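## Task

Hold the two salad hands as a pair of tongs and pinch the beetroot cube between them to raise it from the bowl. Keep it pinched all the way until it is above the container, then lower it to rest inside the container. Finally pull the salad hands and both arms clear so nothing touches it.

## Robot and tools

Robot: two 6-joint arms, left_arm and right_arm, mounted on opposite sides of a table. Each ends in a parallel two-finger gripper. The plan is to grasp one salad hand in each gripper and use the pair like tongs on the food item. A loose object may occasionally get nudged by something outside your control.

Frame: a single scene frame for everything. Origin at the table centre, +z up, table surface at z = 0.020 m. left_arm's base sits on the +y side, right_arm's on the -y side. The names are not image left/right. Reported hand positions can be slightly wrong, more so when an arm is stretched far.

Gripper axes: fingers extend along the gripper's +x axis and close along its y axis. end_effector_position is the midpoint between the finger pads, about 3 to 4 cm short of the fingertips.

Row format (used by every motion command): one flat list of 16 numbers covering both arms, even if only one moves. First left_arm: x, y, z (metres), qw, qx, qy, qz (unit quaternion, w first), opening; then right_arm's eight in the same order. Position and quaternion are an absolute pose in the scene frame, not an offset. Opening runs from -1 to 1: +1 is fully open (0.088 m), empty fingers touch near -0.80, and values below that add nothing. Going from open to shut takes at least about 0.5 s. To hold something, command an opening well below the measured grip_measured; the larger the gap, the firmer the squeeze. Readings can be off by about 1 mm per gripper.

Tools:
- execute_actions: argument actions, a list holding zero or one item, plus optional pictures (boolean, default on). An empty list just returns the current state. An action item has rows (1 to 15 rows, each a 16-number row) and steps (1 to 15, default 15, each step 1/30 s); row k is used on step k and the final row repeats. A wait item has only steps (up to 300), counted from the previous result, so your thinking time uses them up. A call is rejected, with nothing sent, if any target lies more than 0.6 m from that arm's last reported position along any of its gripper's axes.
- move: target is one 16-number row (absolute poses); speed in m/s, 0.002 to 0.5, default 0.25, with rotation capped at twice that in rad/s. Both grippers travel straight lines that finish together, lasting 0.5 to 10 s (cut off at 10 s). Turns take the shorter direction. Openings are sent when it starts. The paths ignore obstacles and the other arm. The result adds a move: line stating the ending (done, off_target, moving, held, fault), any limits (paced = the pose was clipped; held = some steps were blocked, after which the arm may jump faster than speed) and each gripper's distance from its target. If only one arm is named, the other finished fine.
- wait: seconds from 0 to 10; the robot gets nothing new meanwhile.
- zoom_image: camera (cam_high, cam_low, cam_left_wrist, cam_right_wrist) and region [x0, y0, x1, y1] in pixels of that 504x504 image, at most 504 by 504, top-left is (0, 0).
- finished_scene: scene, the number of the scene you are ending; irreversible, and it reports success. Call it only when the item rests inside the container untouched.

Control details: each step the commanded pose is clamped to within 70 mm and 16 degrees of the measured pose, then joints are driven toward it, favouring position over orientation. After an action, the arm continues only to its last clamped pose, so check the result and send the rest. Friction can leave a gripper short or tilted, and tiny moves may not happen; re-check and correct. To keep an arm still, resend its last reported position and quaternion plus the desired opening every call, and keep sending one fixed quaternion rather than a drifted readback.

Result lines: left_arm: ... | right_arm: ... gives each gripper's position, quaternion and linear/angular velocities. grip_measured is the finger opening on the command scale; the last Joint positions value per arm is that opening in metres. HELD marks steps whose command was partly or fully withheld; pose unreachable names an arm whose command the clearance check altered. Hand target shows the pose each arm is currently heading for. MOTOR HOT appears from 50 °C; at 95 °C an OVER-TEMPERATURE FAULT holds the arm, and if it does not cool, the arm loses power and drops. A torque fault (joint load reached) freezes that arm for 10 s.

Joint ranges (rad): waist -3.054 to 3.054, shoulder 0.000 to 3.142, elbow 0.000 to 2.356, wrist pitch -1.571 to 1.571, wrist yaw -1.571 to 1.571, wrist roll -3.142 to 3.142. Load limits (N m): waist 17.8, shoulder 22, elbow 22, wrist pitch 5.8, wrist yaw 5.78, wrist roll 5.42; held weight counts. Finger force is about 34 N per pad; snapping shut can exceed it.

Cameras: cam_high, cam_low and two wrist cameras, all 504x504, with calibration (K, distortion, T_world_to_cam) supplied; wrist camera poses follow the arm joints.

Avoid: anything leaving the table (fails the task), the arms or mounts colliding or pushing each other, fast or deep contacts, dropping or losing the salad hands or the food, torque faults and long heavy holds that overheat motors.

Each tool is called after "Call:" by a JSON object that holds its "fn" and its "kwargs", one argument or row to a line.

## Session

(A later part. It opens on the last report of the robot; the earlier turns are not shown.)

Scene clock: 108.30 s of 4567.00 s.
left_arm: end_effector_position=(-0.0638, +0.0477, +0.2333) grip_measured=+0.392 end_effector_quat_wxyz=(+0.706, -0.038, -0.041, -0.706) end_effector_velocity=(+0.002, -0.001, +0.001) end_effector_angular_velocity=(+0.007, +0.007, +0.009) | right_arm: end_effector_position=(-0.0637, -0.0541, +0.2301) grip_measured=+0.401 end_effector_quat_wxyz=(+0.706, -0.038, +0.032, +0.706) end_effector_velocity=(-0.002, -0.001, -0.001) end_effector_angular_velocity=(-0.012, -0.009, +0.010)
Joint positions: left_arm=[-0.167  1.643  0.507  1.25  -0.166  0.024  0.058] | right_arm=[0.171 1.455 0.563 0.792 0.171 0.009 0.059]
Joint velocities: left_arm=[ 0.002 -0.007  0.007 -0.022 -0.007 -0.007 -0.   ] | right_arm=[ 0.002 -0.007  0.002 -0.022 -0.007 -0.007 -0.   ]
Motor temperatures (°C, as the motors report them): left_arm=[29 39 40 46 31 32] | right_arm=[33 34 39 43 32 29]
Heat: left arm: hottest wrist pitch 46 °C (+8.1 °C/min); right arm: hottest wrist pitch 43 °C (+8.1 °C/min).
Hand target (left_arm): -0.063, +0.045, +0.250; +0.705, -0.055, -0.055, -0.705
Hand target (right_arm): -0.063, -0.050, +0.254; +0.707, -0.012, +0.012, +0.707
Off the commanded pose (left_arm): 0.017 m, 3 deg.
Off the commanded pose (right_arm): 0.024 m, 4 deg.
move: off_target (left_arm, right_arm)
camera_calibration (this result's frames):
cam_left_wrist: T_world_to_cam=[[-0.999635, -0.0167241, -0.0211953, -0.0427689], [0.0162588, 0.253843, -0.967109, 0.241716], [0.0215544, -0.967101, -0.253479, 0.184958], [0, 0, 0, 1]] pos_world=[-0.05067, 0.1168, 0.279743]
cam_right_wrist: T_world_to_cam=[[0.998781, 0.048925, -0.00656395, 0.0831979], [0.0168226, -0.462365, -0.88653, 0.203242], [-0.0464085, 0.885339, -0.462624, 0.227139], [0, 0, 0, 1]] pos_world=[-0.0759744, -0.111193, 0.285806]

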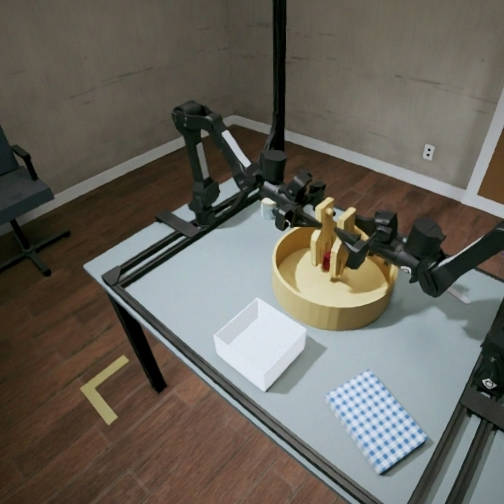

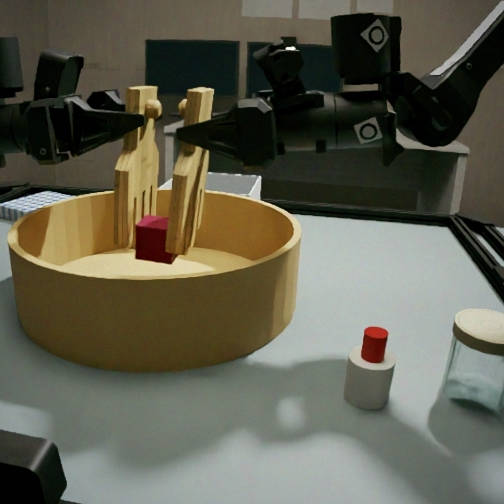

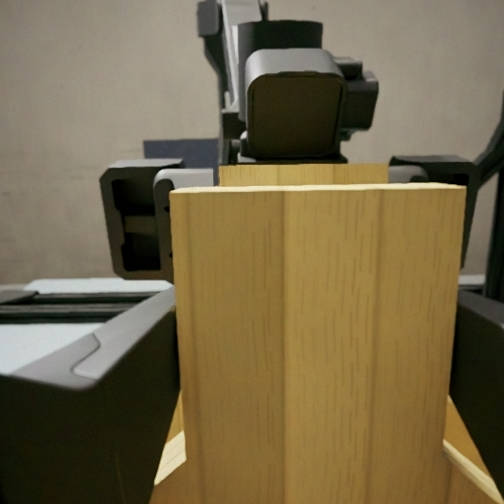

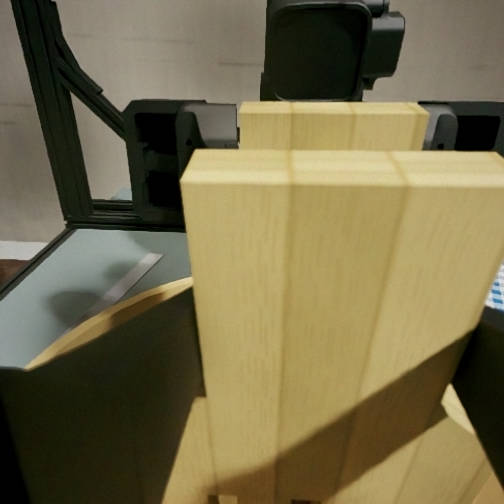

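Call:
{"fn": "move", "kwargs": {
  "target": [-0.063,0.047,0.185,0.705,-0.04,-0.04,-0.705,-1,-0.063,-0.054,0.185,0.707,-0.03,0.03,0.707,-1],
  "speed": 0.04
}}

Call:
{"fn": "move", "kwargs": {
  "target": [-0.063,0.11,0.195,0.7071,0,0,-0.7071,0,-0.063,-0.11,0.195,0.704,-0.068,0.068,0.704,0],
  "speed": 0.06
}}

Call:
{"fn": "move", "kwargs": {
  "target": [-0.063,0.125,0.195,0.664,0.242,0.242,-0.664,0,-0.063,-0.125,0.195,0.664,-0.242,0.242,0.664,0],
  "speed": 0.08
}}

Scene clock: 111.83 s of 4567.00 s.
left_arm: end_effector_position=(-0.0636, +0.0464, +0.2117) grip_measured=+0.392 end_effector_quat_wxyz=(+0.704, -0.072, -0.061, -0.704) end_effector_velocity=(+0.002, +0.001, -0.006) end_effector_angular_velocity=(+0.007, +0.007, +0.008) | right_arm: end_effector_position=(-0.0623, -0.0544, +0.1856) grip_measured=+0.401 end_effector_quat_wxyz=(+0.708, -0.033, +0.030, +0.705) end_effector_velocity=(-0.000, +0.001, -0.001) end_effector_angular_velocity=(+0.007, -0.005, +0.006)
Joint positions: left_arm=[-0.165  1.837  0.482  1.546 -0.164  0.015  0.058] | right_arm=[0.168 1.635 0.473 1.072 0.172 0.012 0.059]
Joint velocities: left_arm=[ 0.002  0.022 -0.007  0.022 -0.007 -0.007 -0.   ] | right_arm=[-0.002  0.012 -0.002  0.022 -0.007 -0.007 -0.   ]
Motor temperatures (°C, as the motors report them): left_arm=[29 39 40 46 31 32] | right_arm=[33 34 39 43 32 29]
Heat: left arm: hottest wrist pitch 46 °C (+8.0 °C/min); right arm: hottest wrist pitch 43 °C (+8.0 °C/min).
Hand target (left_arm): -0.063, +0.048, +0.186; +0.706, -0.040, -0.040, -0.706
Hand target (right_arm): -0.063, -0.054, +0.185; +0.706, -0.030, +0.030, +0.706
Off the commanded pose (left_arm): 0.027 m, 4 deg.
Off the commanded pose (right_arm): 0.001 m, 0 deg.
move: off_target (left_arm)
camera_calibration (this result's frames):
cam_left_wrist: T_world_to_cam=[[-0.999862, -0.0164932, 0.00176257, -0.0478877], [-0.0046913, 0.179265, -0.98379, 0.226829], [0.0159099, -0.983663, -0.179317, 0.162925], [0, 0, 0, 1]] pos_world=[-0.0494091, 0.118811, 0.252452]
cam_right_wrist: T_world_to_cam=[[0.998955, 0.0446055, -0.00994604, 0.081856], [0.0113875, -0.453717, -0.891073, 0.164604], [-0.0442595, 0.890029, -0.453751, 0.205566], [0, 0, 0, 1]] pos_world=[-0.0745467, -0.111927, 0.240763]

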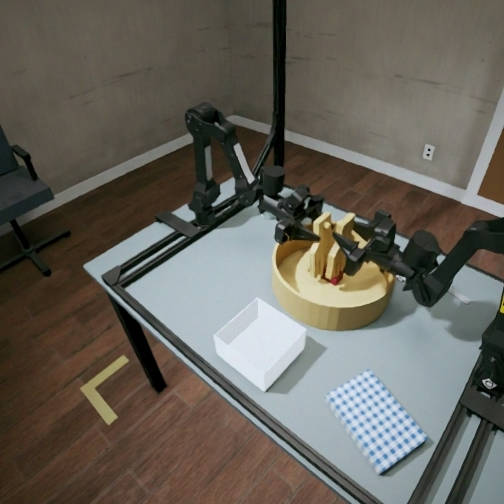

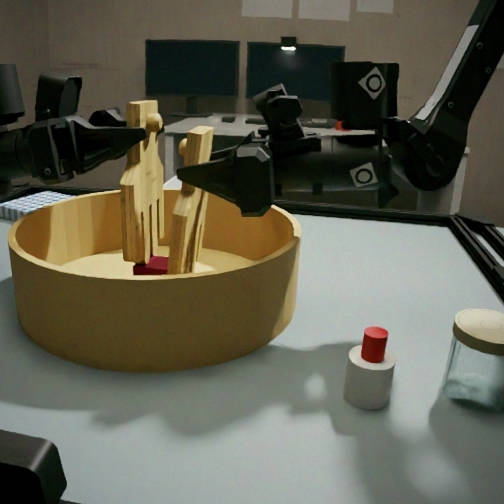

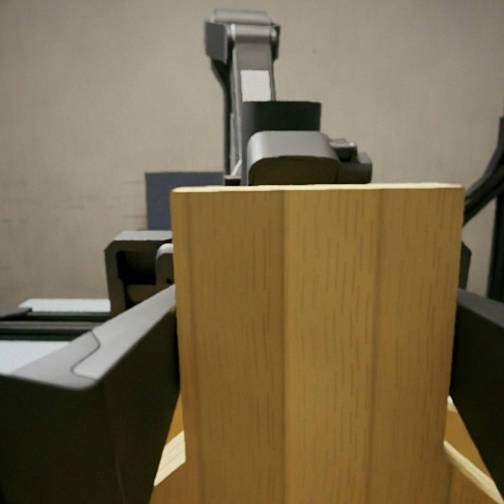

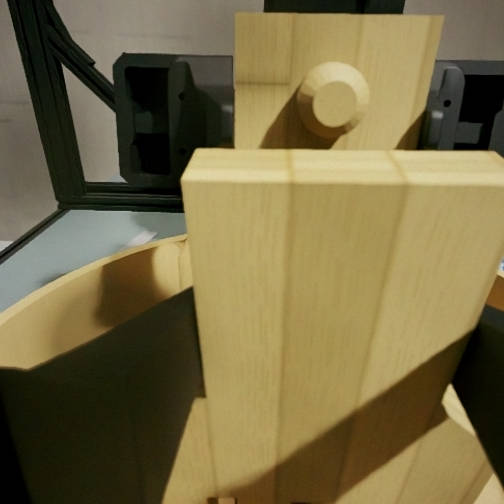

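Scene clock: 113.73 s of 4567.00 s.
left_arm: end_effector_position=(-0.0628, +0.1076, +0.1932) grip_measured=+0.392 end_effector_quat_wxyz=(+0.707, +0.003, +0.001, -0.708) end_effector_velocity=(+0.006, +0.006, -0.007) end_effector_angular_velocity=(+0.031, +0.030, +0.034) | right_arm: end_effector_position=(-0.0630, -0.1084, +0.1928) grip_measured=+0.401 end_effector_quat_wxyz=(+0.703, -0.072, +0.069, +0.704) end_effector_velocity=(+0.003, -0.004, -0.002) end_effector_angular_velocity=(-0.016, -0.029, -0.015)
Joint positions: left_arm=[-0.211  1.49   0.255  1.23  -0.209  0.002  0.058] | right_arm=[0.21  1.279 0.357 0.717 0.204 0.038 0.059]
Joint velocities: left_arm=[-0.002 -0.027 -0.022 -0.037 -0.037 -0.037 -0.001] | right_arm=[ 0.002 -0.027 -0.007 -0.037  0.022 -0.022  0.   ]
Motor temperatures (°C, as the motors report them): left_arm=[29 39 39 45 31 32] | right_arm=[33 34 39 43 32 29]
Heat: left arm: hottest wrist pitch 45 °C (+6.0 °C/min); right arm: hottest wrist pitch 43 °C (+7.0 °C/min).
Hand target (left_arm): -0.063, +0.110, +0.195; +0.707, -0.000, +0.000, -0.707
Hand target (right_arm): -0.063, -0.110, +0.195; +0.704, -0.068, +0.068, +0.704
Off the commanded pose (left_arm): 0.003 m, 0 deg.
Off the commanded pose (right_arm): 0.003 m, 1 deg.
move: done
camera_calibration (this result's frames):
cam_left_wrist: T_world_to_cam=[[-0.999702, -0.0131192, -0.0205943, -0.0421034], [0.0144026, 0.364261, -0.931186, 0.168764], [0.0197181, -0.931205, -0.363963, 0.250109], [0, 0, 0, 1]] pos_world=[-0.0494532, 0.170877, 0.247314]
cam_right_wrist: T_world_to_cam=[[0.998713, 0.0485615, -0.014619, 0.0863805], [0.0145165, -0.549939, -0.835079, 0.125538], [-0.0485923, 0.833792, -0.549936, 0.26905], [0, 0, 0, 1]] pos_world=[-0.075018, -0.159488, 0.254057]

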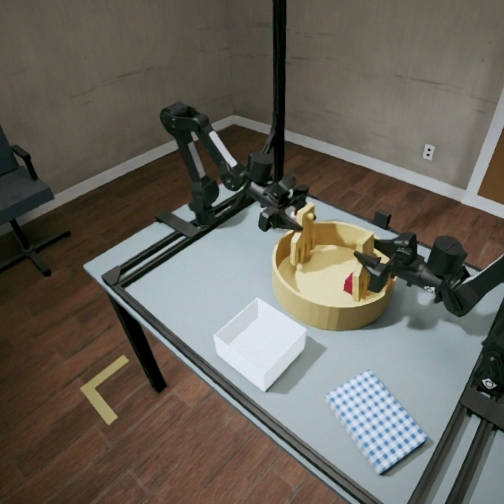

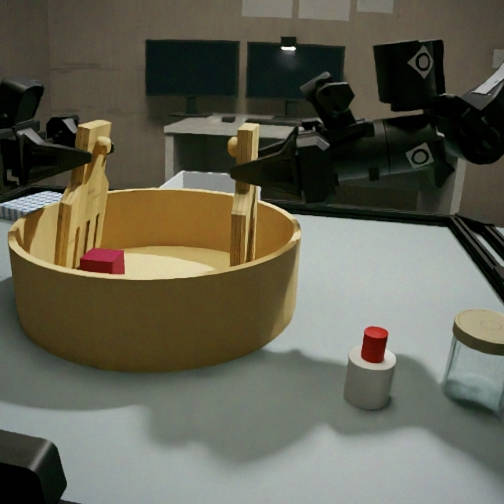

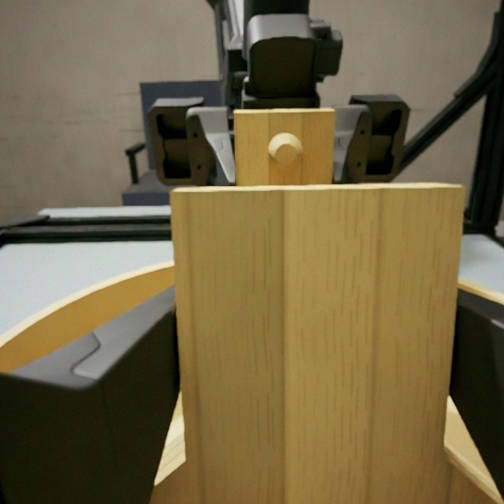

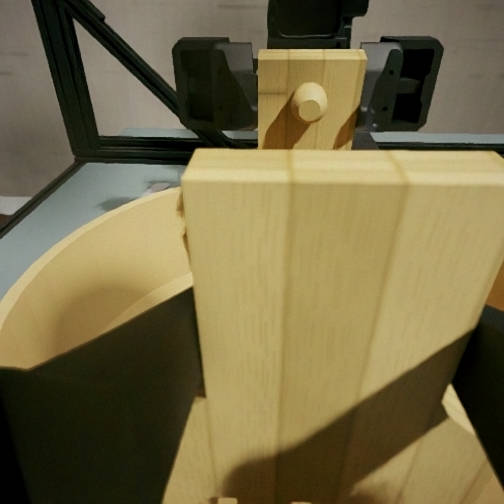

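Scene clock: 118.40 s of 4567.00 s.
left_arm: end_effector_position=(-0.0632, +0.1230, +0.1996) grip_measured=+0.392 end_effector_quat_wxyz=(+0.668, +0.234, +0.231, -0.668) end_effector_velocity=(+0.001, +0.002, +0.000) end_effector_angular_velocity=(+0.021, +0.008, +0.017) | right_arm: end_effector_position=(-0.0604, -0.1238, +0.1959) grip_measured=+0.401 end_effector_quat_wxyz=(+0.671, -0.240, +0.235, +0.661) end_effector_velocity=(-0.003, -0.004, -0.004) end_effector_angular_velocity=(-0.034, +0.002, +0.024)
Joint positions: left_arm=[-0.198  1.188  0.741 -0.234 -0.156 -0.12   0.058] | right_arm=[ 0.194  1.194  0.74  -0.242  0.165  0.122  0.059]
Joint velocities: left_arm=[-0.002  0.002  0.017 -0.037 -0.007 -0.022  0.   ] | right_arm=[ 0.002  0.002  0.007 -0.037 -0.022 -0.007 -0.   ]
Motor temperatures (°C, as the motors report them): left_arm=[29 39 40 44 31 32] | right_arm=[33 34 39 42 32 29]
Heat: left arm: hottest wrist pitch 44 °C (+4.0 °C/min); right arm: hottest wrist pitch 42 °C (+6.1 °C/min).
Hand target (left_arm): -0.063, +0.125, +0.194; +0.665, +0.241, +0.244, -0.664
Hand target (right_arm): -0.063, -0.125, +0.195; +0.665, -0.243, +0.241, +0.664
Off the commanded pose (left_arm): 0.005 m, 2 deg.
Off the commanded pose (right_arm): 0.003 m, 1 deg.
move: done
camera_calibration (this result's frames):
cam_left_wrist: T_world_to_cam=[[-0.999657, 0.000813109, -0.0261858, -0.042756], [0.0139772, 0.861937, -0.506822, 0.0232069], [0.0221584, -0.507015, -0.861653, 0.314071], [0, 0, 0, 1]] pos_world=[-0.050025, 0.13927, 0.281262]
cam_right_wrist: T_world_to_cam=[[0.999379, 0.0222101, -0.0273468, 0.0838738], [0.00625002, -0.875703, -0.482809, 0.0097064], [-0.034671, 0.482338, -0.875299, 0.30484], [0, 0, 0, 1]] pos_world=[-0.0733134, -0.140399, 0.273806]

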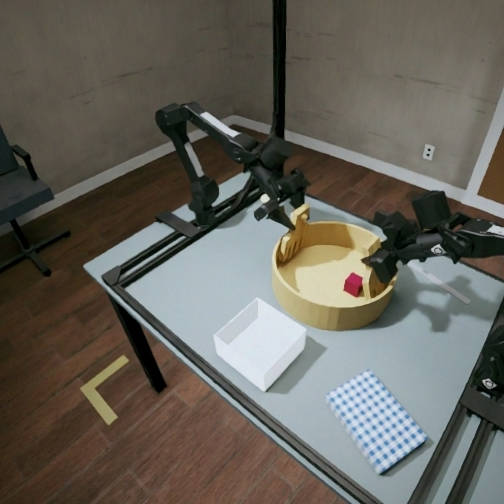

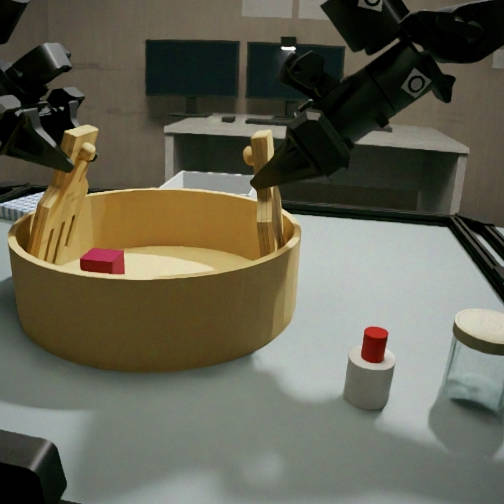

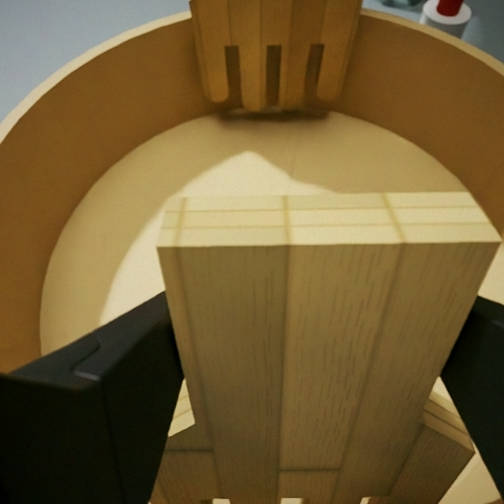

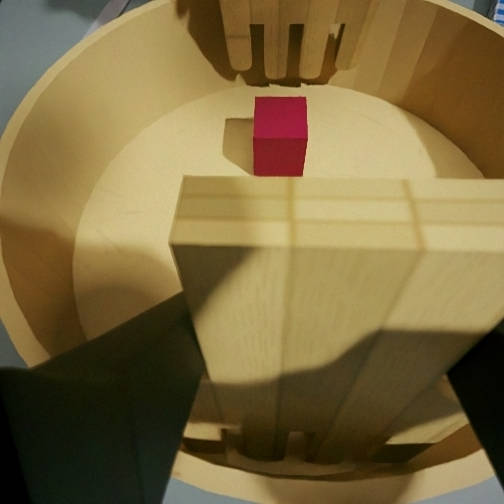

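Call:
{"fn": "move", "kwargs": {
  "target": [-0.063,0.16,0.195,0.641,0.299,0.299,-0.641,0,-0.063,-0.148,0.195,0.641,-0.299,0.299,0.641,0],
  "speed": 0.04
}}

Scene clock: 121.80 s of 4567.00 s.
left_arm: end_effector_position=(-0.0630, +0.1539, +0.2017) grip_measured=+0.392 end_effector_quat_wxyz=(+0.647, +0.286, +0.288, -0.646) end_effector_velocity=(+0.003, +0.003, -0.001) end_effector_angular_velocity=(+0.013, -0.015, +0.018) | right_arm: end_effector_position=(-0.0600, -0.1423, +0.2010) grip_measured=+0.401 end_effector_quat_wxyz=(+0.651, -0.288, +0.287, +0.641) end_effector_velocity=(-0.002, -0.005, -0.001) end_effector_angular_velocity=(-0.025, +0.007, +0.018)
Joint positions: left_arm=[-0.209  1.145  0.83  -0.533 -0.14  -0.159  0.058] | right_arm=[ 0.194  1.194  0.857 -0.512  0.143  0.15   0.059]
Joint velocities: left_arm=[-0.002 -0.002  0.002 -0.022 -0.022 -0.007 -0.   ] | right_arm=[-0.002 -0.007  0.007 -0.037 -0.022 -0.007 -0.   ]
Motor temperatures (°C, as the motors report them): left_arm=[29 39 40 44 31 32] | right_arm=[33 34 39 42 32 29]
Heat: left arm: hottest wrist pitch 44 °C (+3.0 °C/min); right arm: hottest wrist pitch 42 °C (+5.0 °C/min).
Hand target (left_arm): -0.063, +0.160, +0.195; +0.641, +0.299, +0.299, -0.641
Hand target (right_arm): -0.063, -0.148, +0.195; +0.641, -0.299, +0.298, +0.641
Off the commanded pose (left_arm): 0.009 m, 2 deg.
Off the commanded pose (right_arm): 0.009 m, 2 deg.
move: off_target (left_arm, right_arm)
camera_calibration (this result's frames):
cam_left_wrist: T_world_to_cam=[[-0.999784, 0.000768267, -0.0207835, -0.0435741], [0.00815259, 0.933816, -0.35766, -0.0438562], [0.0191331, -0.357752, -0.933621, 0.32293], [0, 0, 0, 1]] pos_world=[-0.0493858, 0.156516, 0.284903]
cam_right_wrist: T_world_to_cam=[[0.999275, 0.013371, -0.0356557, 0.0843719], [0.000286191, -0.938939, -0.344083, -0.0412346], [-0.0380793, 0.343823, -0.938262, 0.310898], [0, 0, 0, 1]] pos_world=[-0.0724602, -0.146739, 0.280524]

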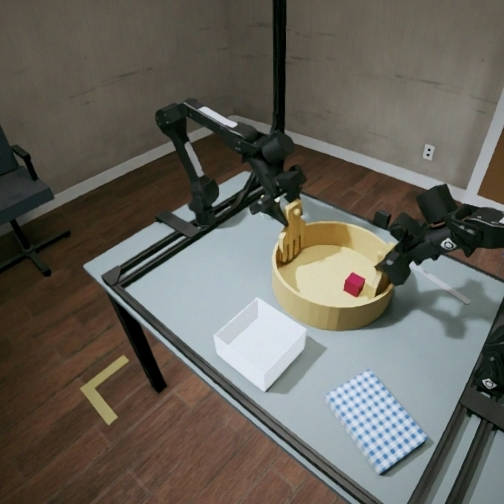

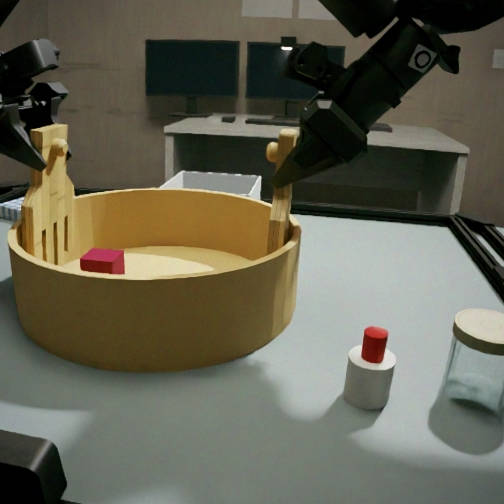

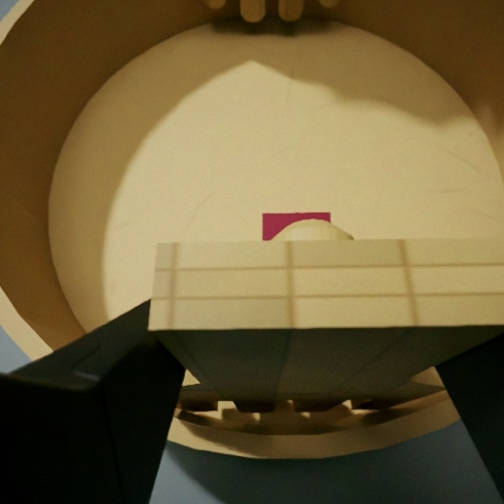

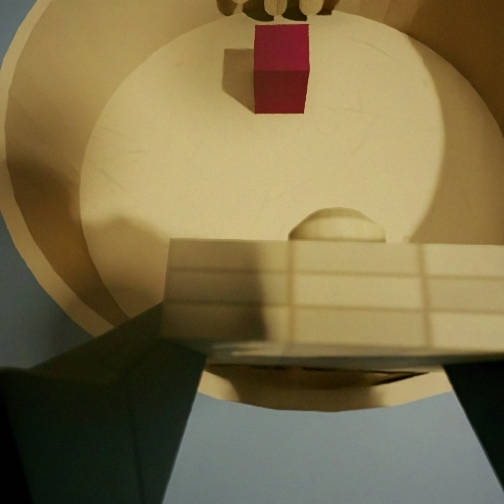

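Call:
{"fn": "move", "kwargs": {
  "target": [-0.063,0.152,0.172,0.647,0.286,0.286,-0.647,0.28,-0.061,-0.14,0.177,0.647,-0.286,0.286,0.647,0.28],
  "speed": 0.02
}}

Scene clock: 124.03 s of 4567.00 s.
left_arm: end_effector_position=(-0.0643, +0.1475, +0.1899) grip_measured=+0.392 end_effector_quat_wxyz=(+0.652, +0.269, +0.273, -0.655) end_effector_velocity=(-0.001, -0.001, -0.001) end_effector_angular_velocity=(-0.013, +0.003, +0.003) | right_arm: end_effector_position=(-0.0615, -0.1386, +0.1853) grip_measured=+0.401 end_effector_quat_wxyz=(+0.650, -0.279, +0.280, +0.649) end_effector_velocity=(-0.001, +0.002, +0.001) end_effector_angular_velocity=(+0.016, +0.003, +0.008)
Joint positions: left_arm=[-0.21   1.148  0.755 -0.404 -0.141 -0.154  0.058] | right_arm=[ 0.191  1.203  0.785 -0.404  0.131  0.141  0.059]
Joint velocities: left_arm=[-0.007 -0.002 -0.012  0.022 -0.007 -0.007 -0.   ] | right_arm=[-0.002 -0.002 -0.007  0.022 -0.007 -0.007  0.   ]
Motor temperatures (°C, as the motors report them): left_arm=[29 38 39 44 31 32] | right_arm=[33 34 39 41 32 29]
Heat: left arm: hottest wrist pitch 44 °C (+2.0 °C/min); right arm: hottest wrist pitch 41 °C (+3.0 °C/min).
Hand target (left_arm): -0.063, +0.153, +0.172; +0.647, +0.286, +0.286, -0.647
Hand target (right_arm): -0.061, -0.140, +0.177; +0.647, -0.286, +0.286, +0.647
Off the commanded pose (left_arm): 0.019 m, 3 deg.
Off the commanded pose (right_arm): 0.008 m, 1 deg.
move: off_target (left_arm)
camera_calibration (this result's frames):
cam_left_wrist: T_world_to_cam=[[-0.999884, 0.00335871, -0.0148392, -0.0466211], [0.00906525, 0.914816, -0.40377, -0.030545], [0.0122189, -0.403858, -0.91474, 0.312445], [0, 0, 0, 1]] pos_world=[-0.0501566, 0.154283, 0.272781]
cam_right_wrist: T_world_to_cam=[[0.99873, 0.0259058, -0.0432098, 0.0884363], [0.00825309, -0.930209, -0.366936, -0.0372759], [-0.0496999, 0.366114, -0.929242, 0.295636], [0, 0, 0, 1]] pos_world=[-0.0733233, -0.145202, 0.264861]

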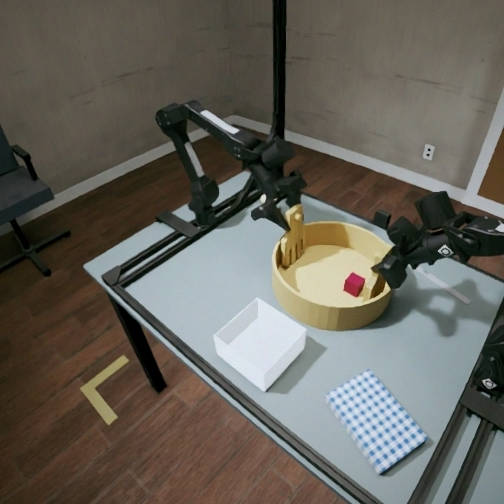

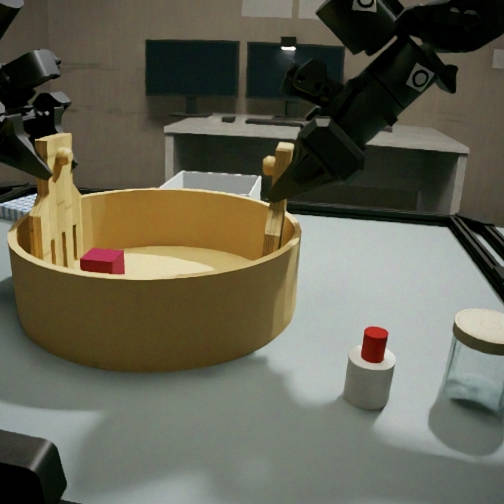

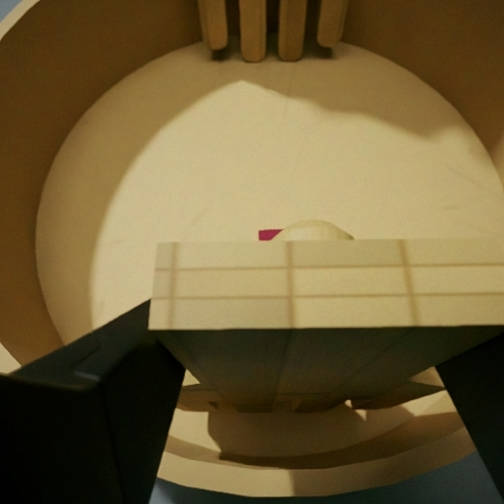

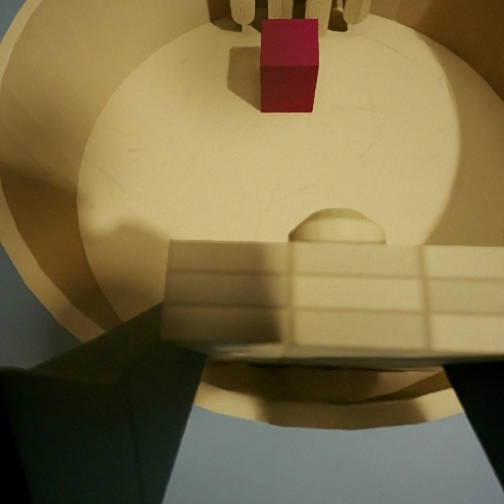

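Call:
{"fn": "move", "kwargs": {
  "target": [-0.064,0.149,0.172,0.647,0.286,0.286,-0.647,0.38,-0.061,-0.138,0.175,0.647,-0.286,0.286,0.647,0.39],
  "speed": 0.01
}}

Scene clock: 127.17 s of 4567.00 s.
left_arm: end_effector_position=(-0.0644, +0.1449, +0.1901) grip_measured=+0.393 end_effector_quat_wxyz=(+0.653, +0.266, +0.271, -0.655) end_effector_velocity=(+0.000, +0.001, +0.001) end_effector_angular_velocity=(+0.001, -0.000, +0.008) | right_arm: end_effector_position=(-0.0614, -0.1356, +0.1851) grip_measured=+0.402 end_effector_quat_wxyz=(+0.651, -0.276, +0.278, +0.650) end_effector_velocity=(-0.002, -0.002, -0.003) end_effector_angular_velocity=(-0.013, -0.002, +0.013)
Joint positions: left_arm=[-0.21   1.154  0.754 -0.388 -0.144 -0.154  0.058] | right_arm=[ 0.189  1.211  0.784 -0.386  0.131  0.14   0.059]
Joint velocities: left_arm=[-0.002 -0.002  0.002 -0.007 -0.007 -0.007  0.   ] | right_arm=[ 0.002  0.002 -0.002 -0.007 -0.007 -0.007 -0.   ]
Motor temperatures (°C, as the motors report them): left_arm=[29 38 39 43 30 32] | right_arm=[33 33 39 41 32 29]
Heat: left arm: hottest wrist pitch 43 °C (+0.0 °C/min); right arm: hottest wrist pitch 41 °C (+2.0 °C/min).
Hand target (left_arm): -0.064, +0.150, +0.173; +0.647, +0.286, +0.286, -0.647
Hand target (right_arm): -0.061, -0.138, +0.175; +0.647, -0.286, +0.286, +0.647
Off the commanded pose (left_arm): 0.019 m, 3 deg.
Off the commanded pose (right_arm): 0.010 m, 2 deg.
move: off_target (left_arm, right_arm)
camera_calibration (this result's frames):
cam_left_wrist: T_world_to_cam=[[-0.999888, 0.00135091, -0.0148957, -0.0464554], [0.00736824, 0.911169, -0.411966, -0.0261154], [0.0130159, -0.41203, -0.911077, 0.312092], [0, 0, 0, 1]] pos_world=[-0.0503199, 0.15245, 0.272889]
cam_right_wrist: T_world_to_cam=[[0.998737, 0.0250799, -0.0435283, 0.0881241], [0.00695654, -0.927163, -0.374594, -0.0328035], [-0.0497527, 0.373818, -0.926167, 0.294789], [0, 0, 0, 1]] pos_world=[-0.073118, -0.142822, 0.264572]

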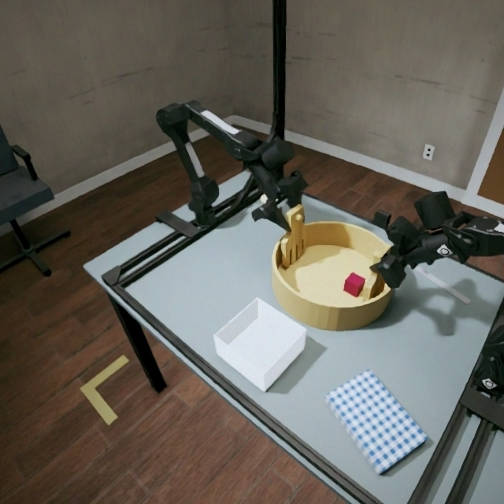

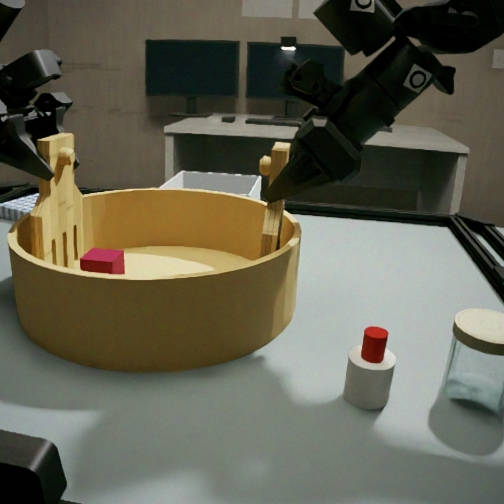

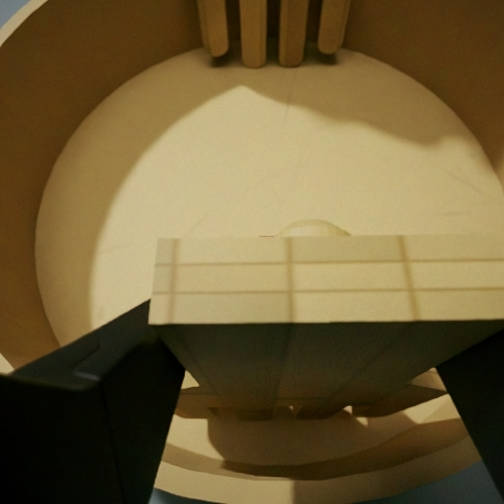

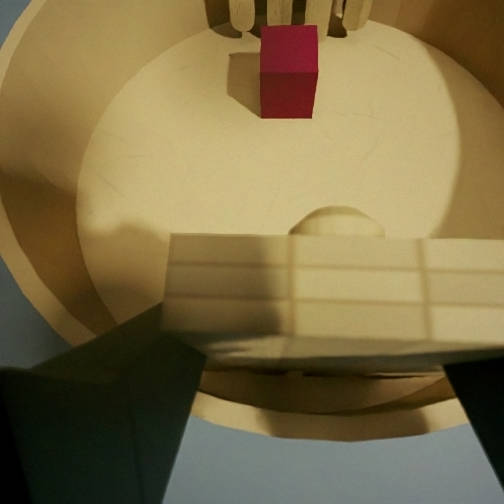

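Call:
{"fn": "move", "kwargs": {
  "target": [-0.063,0.15,0.203,0.669,0.23,0.23,-0.669,-1,-0.062,-0.12,0.197,0.669,-0.23,0.23,0.669,-1],
  "speed": 0.04
}}

Call:
{"fn": "move", "kwargs": {
  "target": [-0.063,0.09,0.197,0.669,0.23,0.23,-0.669,-1,-0.062,-0.045,0.194,0.669,-0.23,0.23,0.669,-1],
  "speed": 0.04
}}

Call:
{"fn": "zoom_image", "kwargs": {
  "camera": "cam_low",
  "region": [40, 80, 260, 300]
}}

Call:
{"fn": "zoom_image", "kwargs": {
  "camera": "cam_high",
  "region": [260, 170, 420, 330]
}}

Scene clock: 129.70 s of 4567.00 s.
left_arm: end_effector_position=(-0.0631, +0.1483, +0.2024) grip_measured=+0.392 end_effector_quat_wxyz=(+0.667, +0.232, +0.234, -0.668) end_effector_velocity=(-0.003, +0.000, +0.002) end_effector_angular_velocity=(-0.020, +0.004, -0.018) | right_arm: end_effector_position=(-0.0625, -0.1198, +0.1938) grip_measured=+0.401 end_effector_quat_wxyz=(+0.666, -0.234, +0.236, +0.668) end_effector_velocity=(-0.000, +0.001, +0.002) end_effector_angular_velocity=(+0.018, -0.018, +0.011)
Joint positions: left_arm=[-0.22   1.073  0.69  -0.301 -0.169 -0.141  0.058] | right_arm=[ 0.189  1.21   0.736 -0.213  0.143  0.121  0.059]
Joint velocities: left_arm=[-0.007 -0.012 -0.012  0.022  0.007  0.007 -0.   ] | right_arm=[ 0.002 -0.002 -0.007  0.022  0.007 -0.022 -0.   ]
Motor temperatures (°C, as the motors report them): left_arm=[29 38 39 43 31 32] | right_arm=[33 33 39 41 32 29]
Heat: left arm: hottest wrist pitch 43 °C (+0.0 °C/min); right arm: hottest wrist pitch 41 °C (+2.0 °C/min).
Hand target (left_arm): -0.063, +0.150, +0.203; +0.669, +0.230, +0.230, -0.669
Hand target (right_arm): -0.062, -0.120, +0.197; +0.669, -0.230, +0.230, +0.669
Off the commanded pose (left_arm): 0.002 m, 1 deg.
Off the commanded pose (right_arm): 0.003 m, 1 deg.
move: done
camera_calibration (this result's frames):
cam_left_wrist: T_world_to_cam=[[-0.999812, -0.000279721, -0.0193785, -0.0437932], [0.00956973, 0.86237, -0.506188, 0.00227091], [0.016853, -0.506279, -0.862205, 0.328993], [0, 0, 0, 1]] pos_world=[-0.0493513, 0.164592, 0.283961]
cam_right_wrist: T_world_to_cam=[[0.998546, 0.0341822, -0.0416766, 0.089984], [0.00946123, -0.872347, -0.488795, 0.0139486], [-0.0530645, 0.48769, -0.871403, 0.299727], [0, 0, 0, 1]] pos_world=[-0.0740803, -0.137082, 0.271751]

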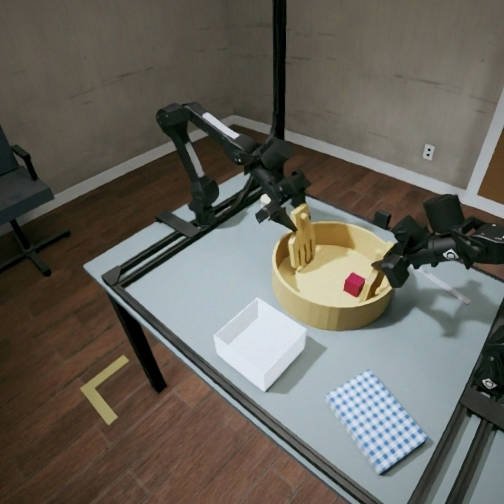

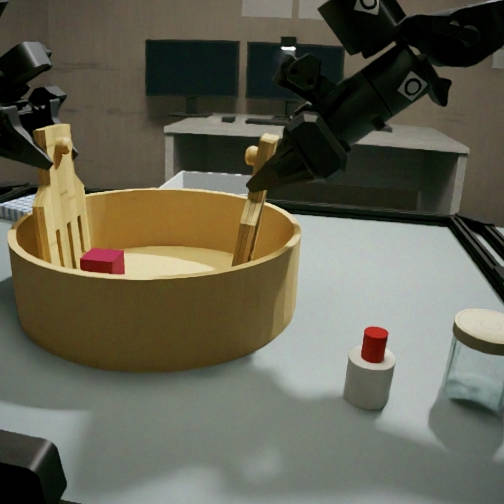

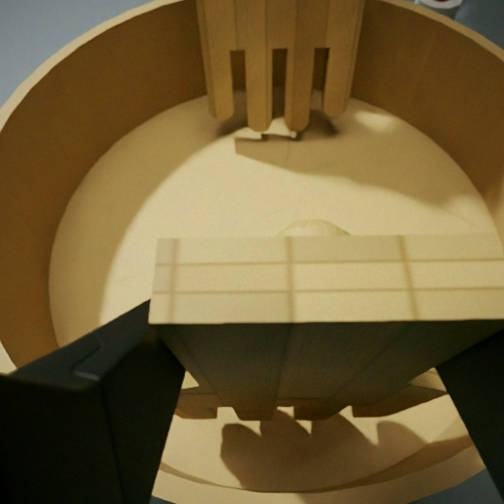

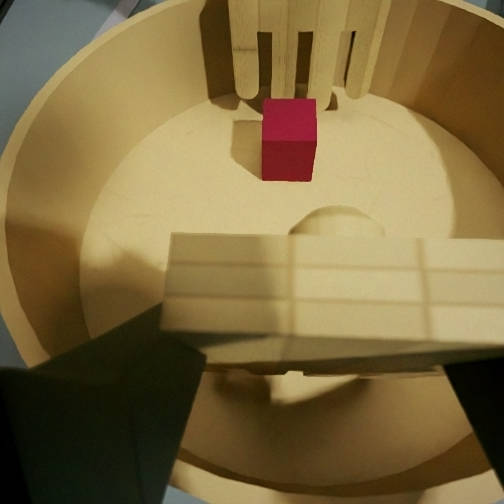

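Scene clock: 131.93 s of 4567.00 s.
left_arm: end_effector_position=(-0.0630, +0.0949, +0.1925) grip_measured=+0.392 end_effector_quat_wxyz=(+0.668, +0.235, +0.233, -0.667) end_effector_velocity=(-0.000, -0.002, +0.001) end_effector_angular_velocity=(-0.008, +0.002, +0.008) | right_arm: end_effector_position=(-0.0618, -0.0498, +0.1877) grip_measured=+0.401 end_effector_quat_wxyz=(+0.667, -0.237, +0.235, +0.666) end_effector_velocity=(+0.001, +0.003, +0.001) end_effector_angular_velocity=(+0.007, -0.000, +0.003)
Joint positions: left_arm=[-0.175  1.317  0.8   -0.165 -0.139 -0.109  0.058] | right_arm=[ 0.144  1.504  0.938 -0.119  0.115  0.09   0.059]
Joint velocities: left_arm=[-0.002  0.002  0.002  0.007 -0.007 -0.007 -0.   ] | right_arm=[-0.007  0.007  0.007  0.007 -0.007 -0.007  0.   ]
Motor temperatures (°C, as the motors report them): left_arm=[29 38 39 43 31 32] | right_arm=[33 33 39 41 32 29]
Heat: left arm: hottest wrist pitch 43 °C (-1.0 °C/min); right arm: hottest wrist pitch 41 °C (+1.0 °C/min).
Hand target (left_arm): -0.063, +0.090, +0.197; +0.669, +0.230, +0.230, -0.669
Hand target (right_arm): -0.062, -0.045, +0.193; +0.669, -0.230, +0.230, +0.669
Off the commanded pose (left_arm): 0.007 m, 1 deg.
Off the commanded pose (right_arm): 0.008 m, 1 deg.
move: done
camera_calibration (this result's frames):
cam_left_wrist: T_world_to_cam=[[-0.999679, -0.00173396, -0.0252686, -0.0426071], [0.011238, 0.863707, -0.503869, 0.0429208], [0.0226984, -0.503991, -0.863411, 0.293829], [0, 0, 0, 1]] pos_world=[-0.0497452, 0.110942, 0.274245]
cam_right_wrist: T_world_to_cam=[[0.998867, 0.0314094, -0.0357592, 0.0853997], [0.0100222, -0.873285, -0.487106, 0.0717644], [-0.0465277, 0.486196, -0.872611, 0.260855], [0, 0, 0, 1]] pos_world=[-0.0738852, -0.0668381, 0.265636]

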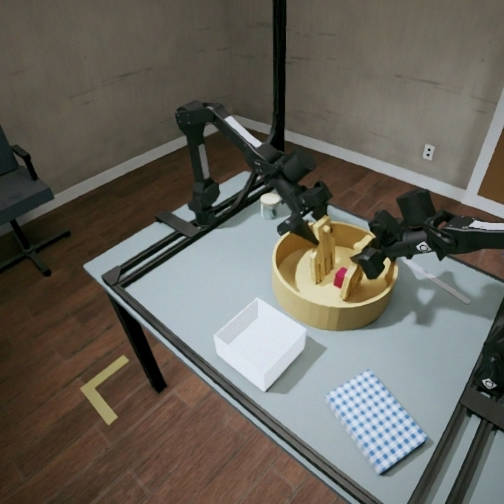

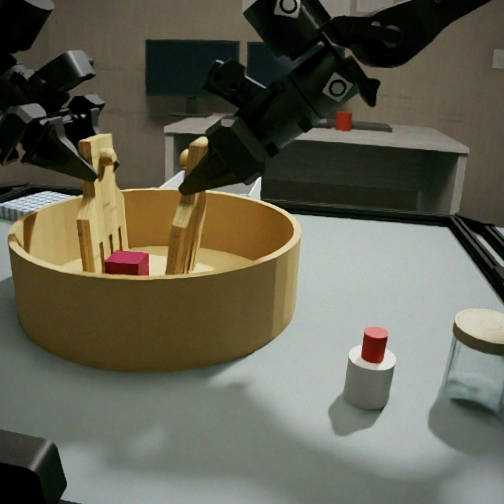

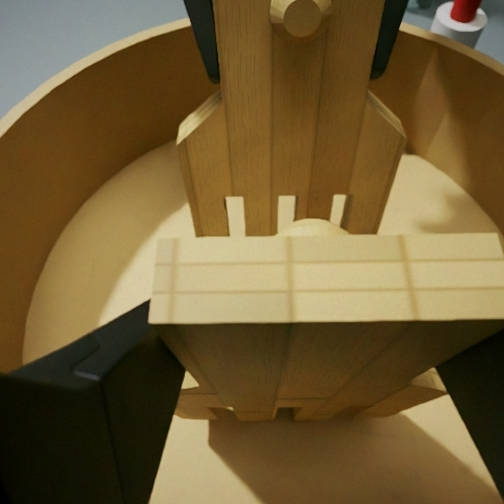

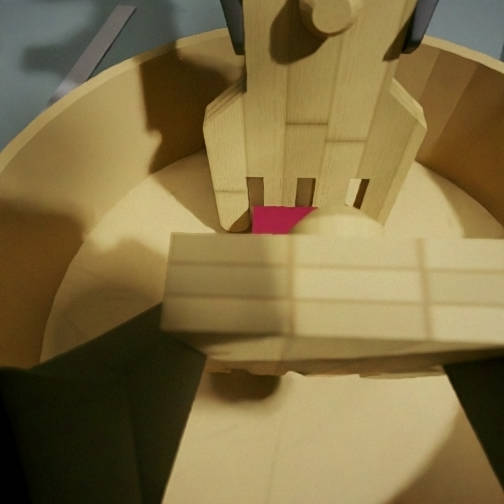

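Region (40, 80, 260, 300) of cam_low's 504x504 image, scaled by 2.291, with more detail than that image has.

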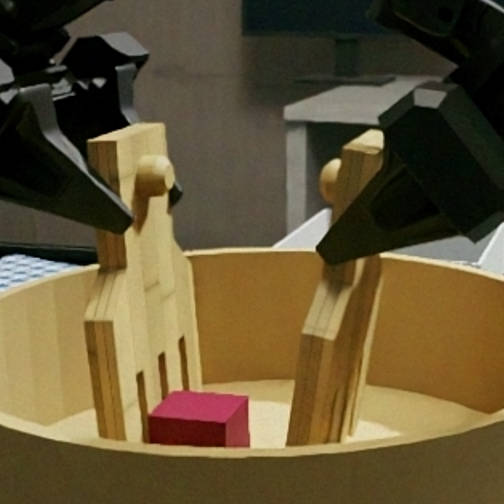

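Region (260, 170, 420, 330) of cam_high's 504x504 image, scaled by 3.150, with more detail than that image has.

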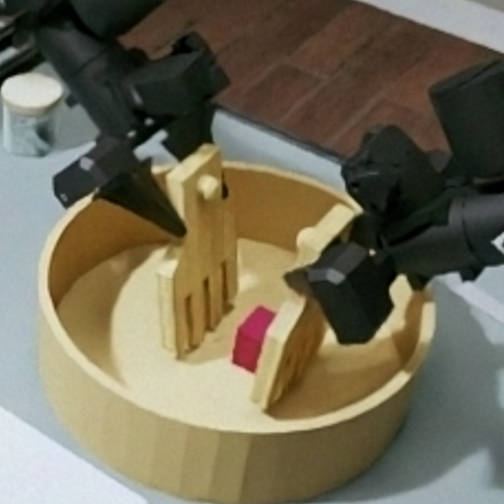

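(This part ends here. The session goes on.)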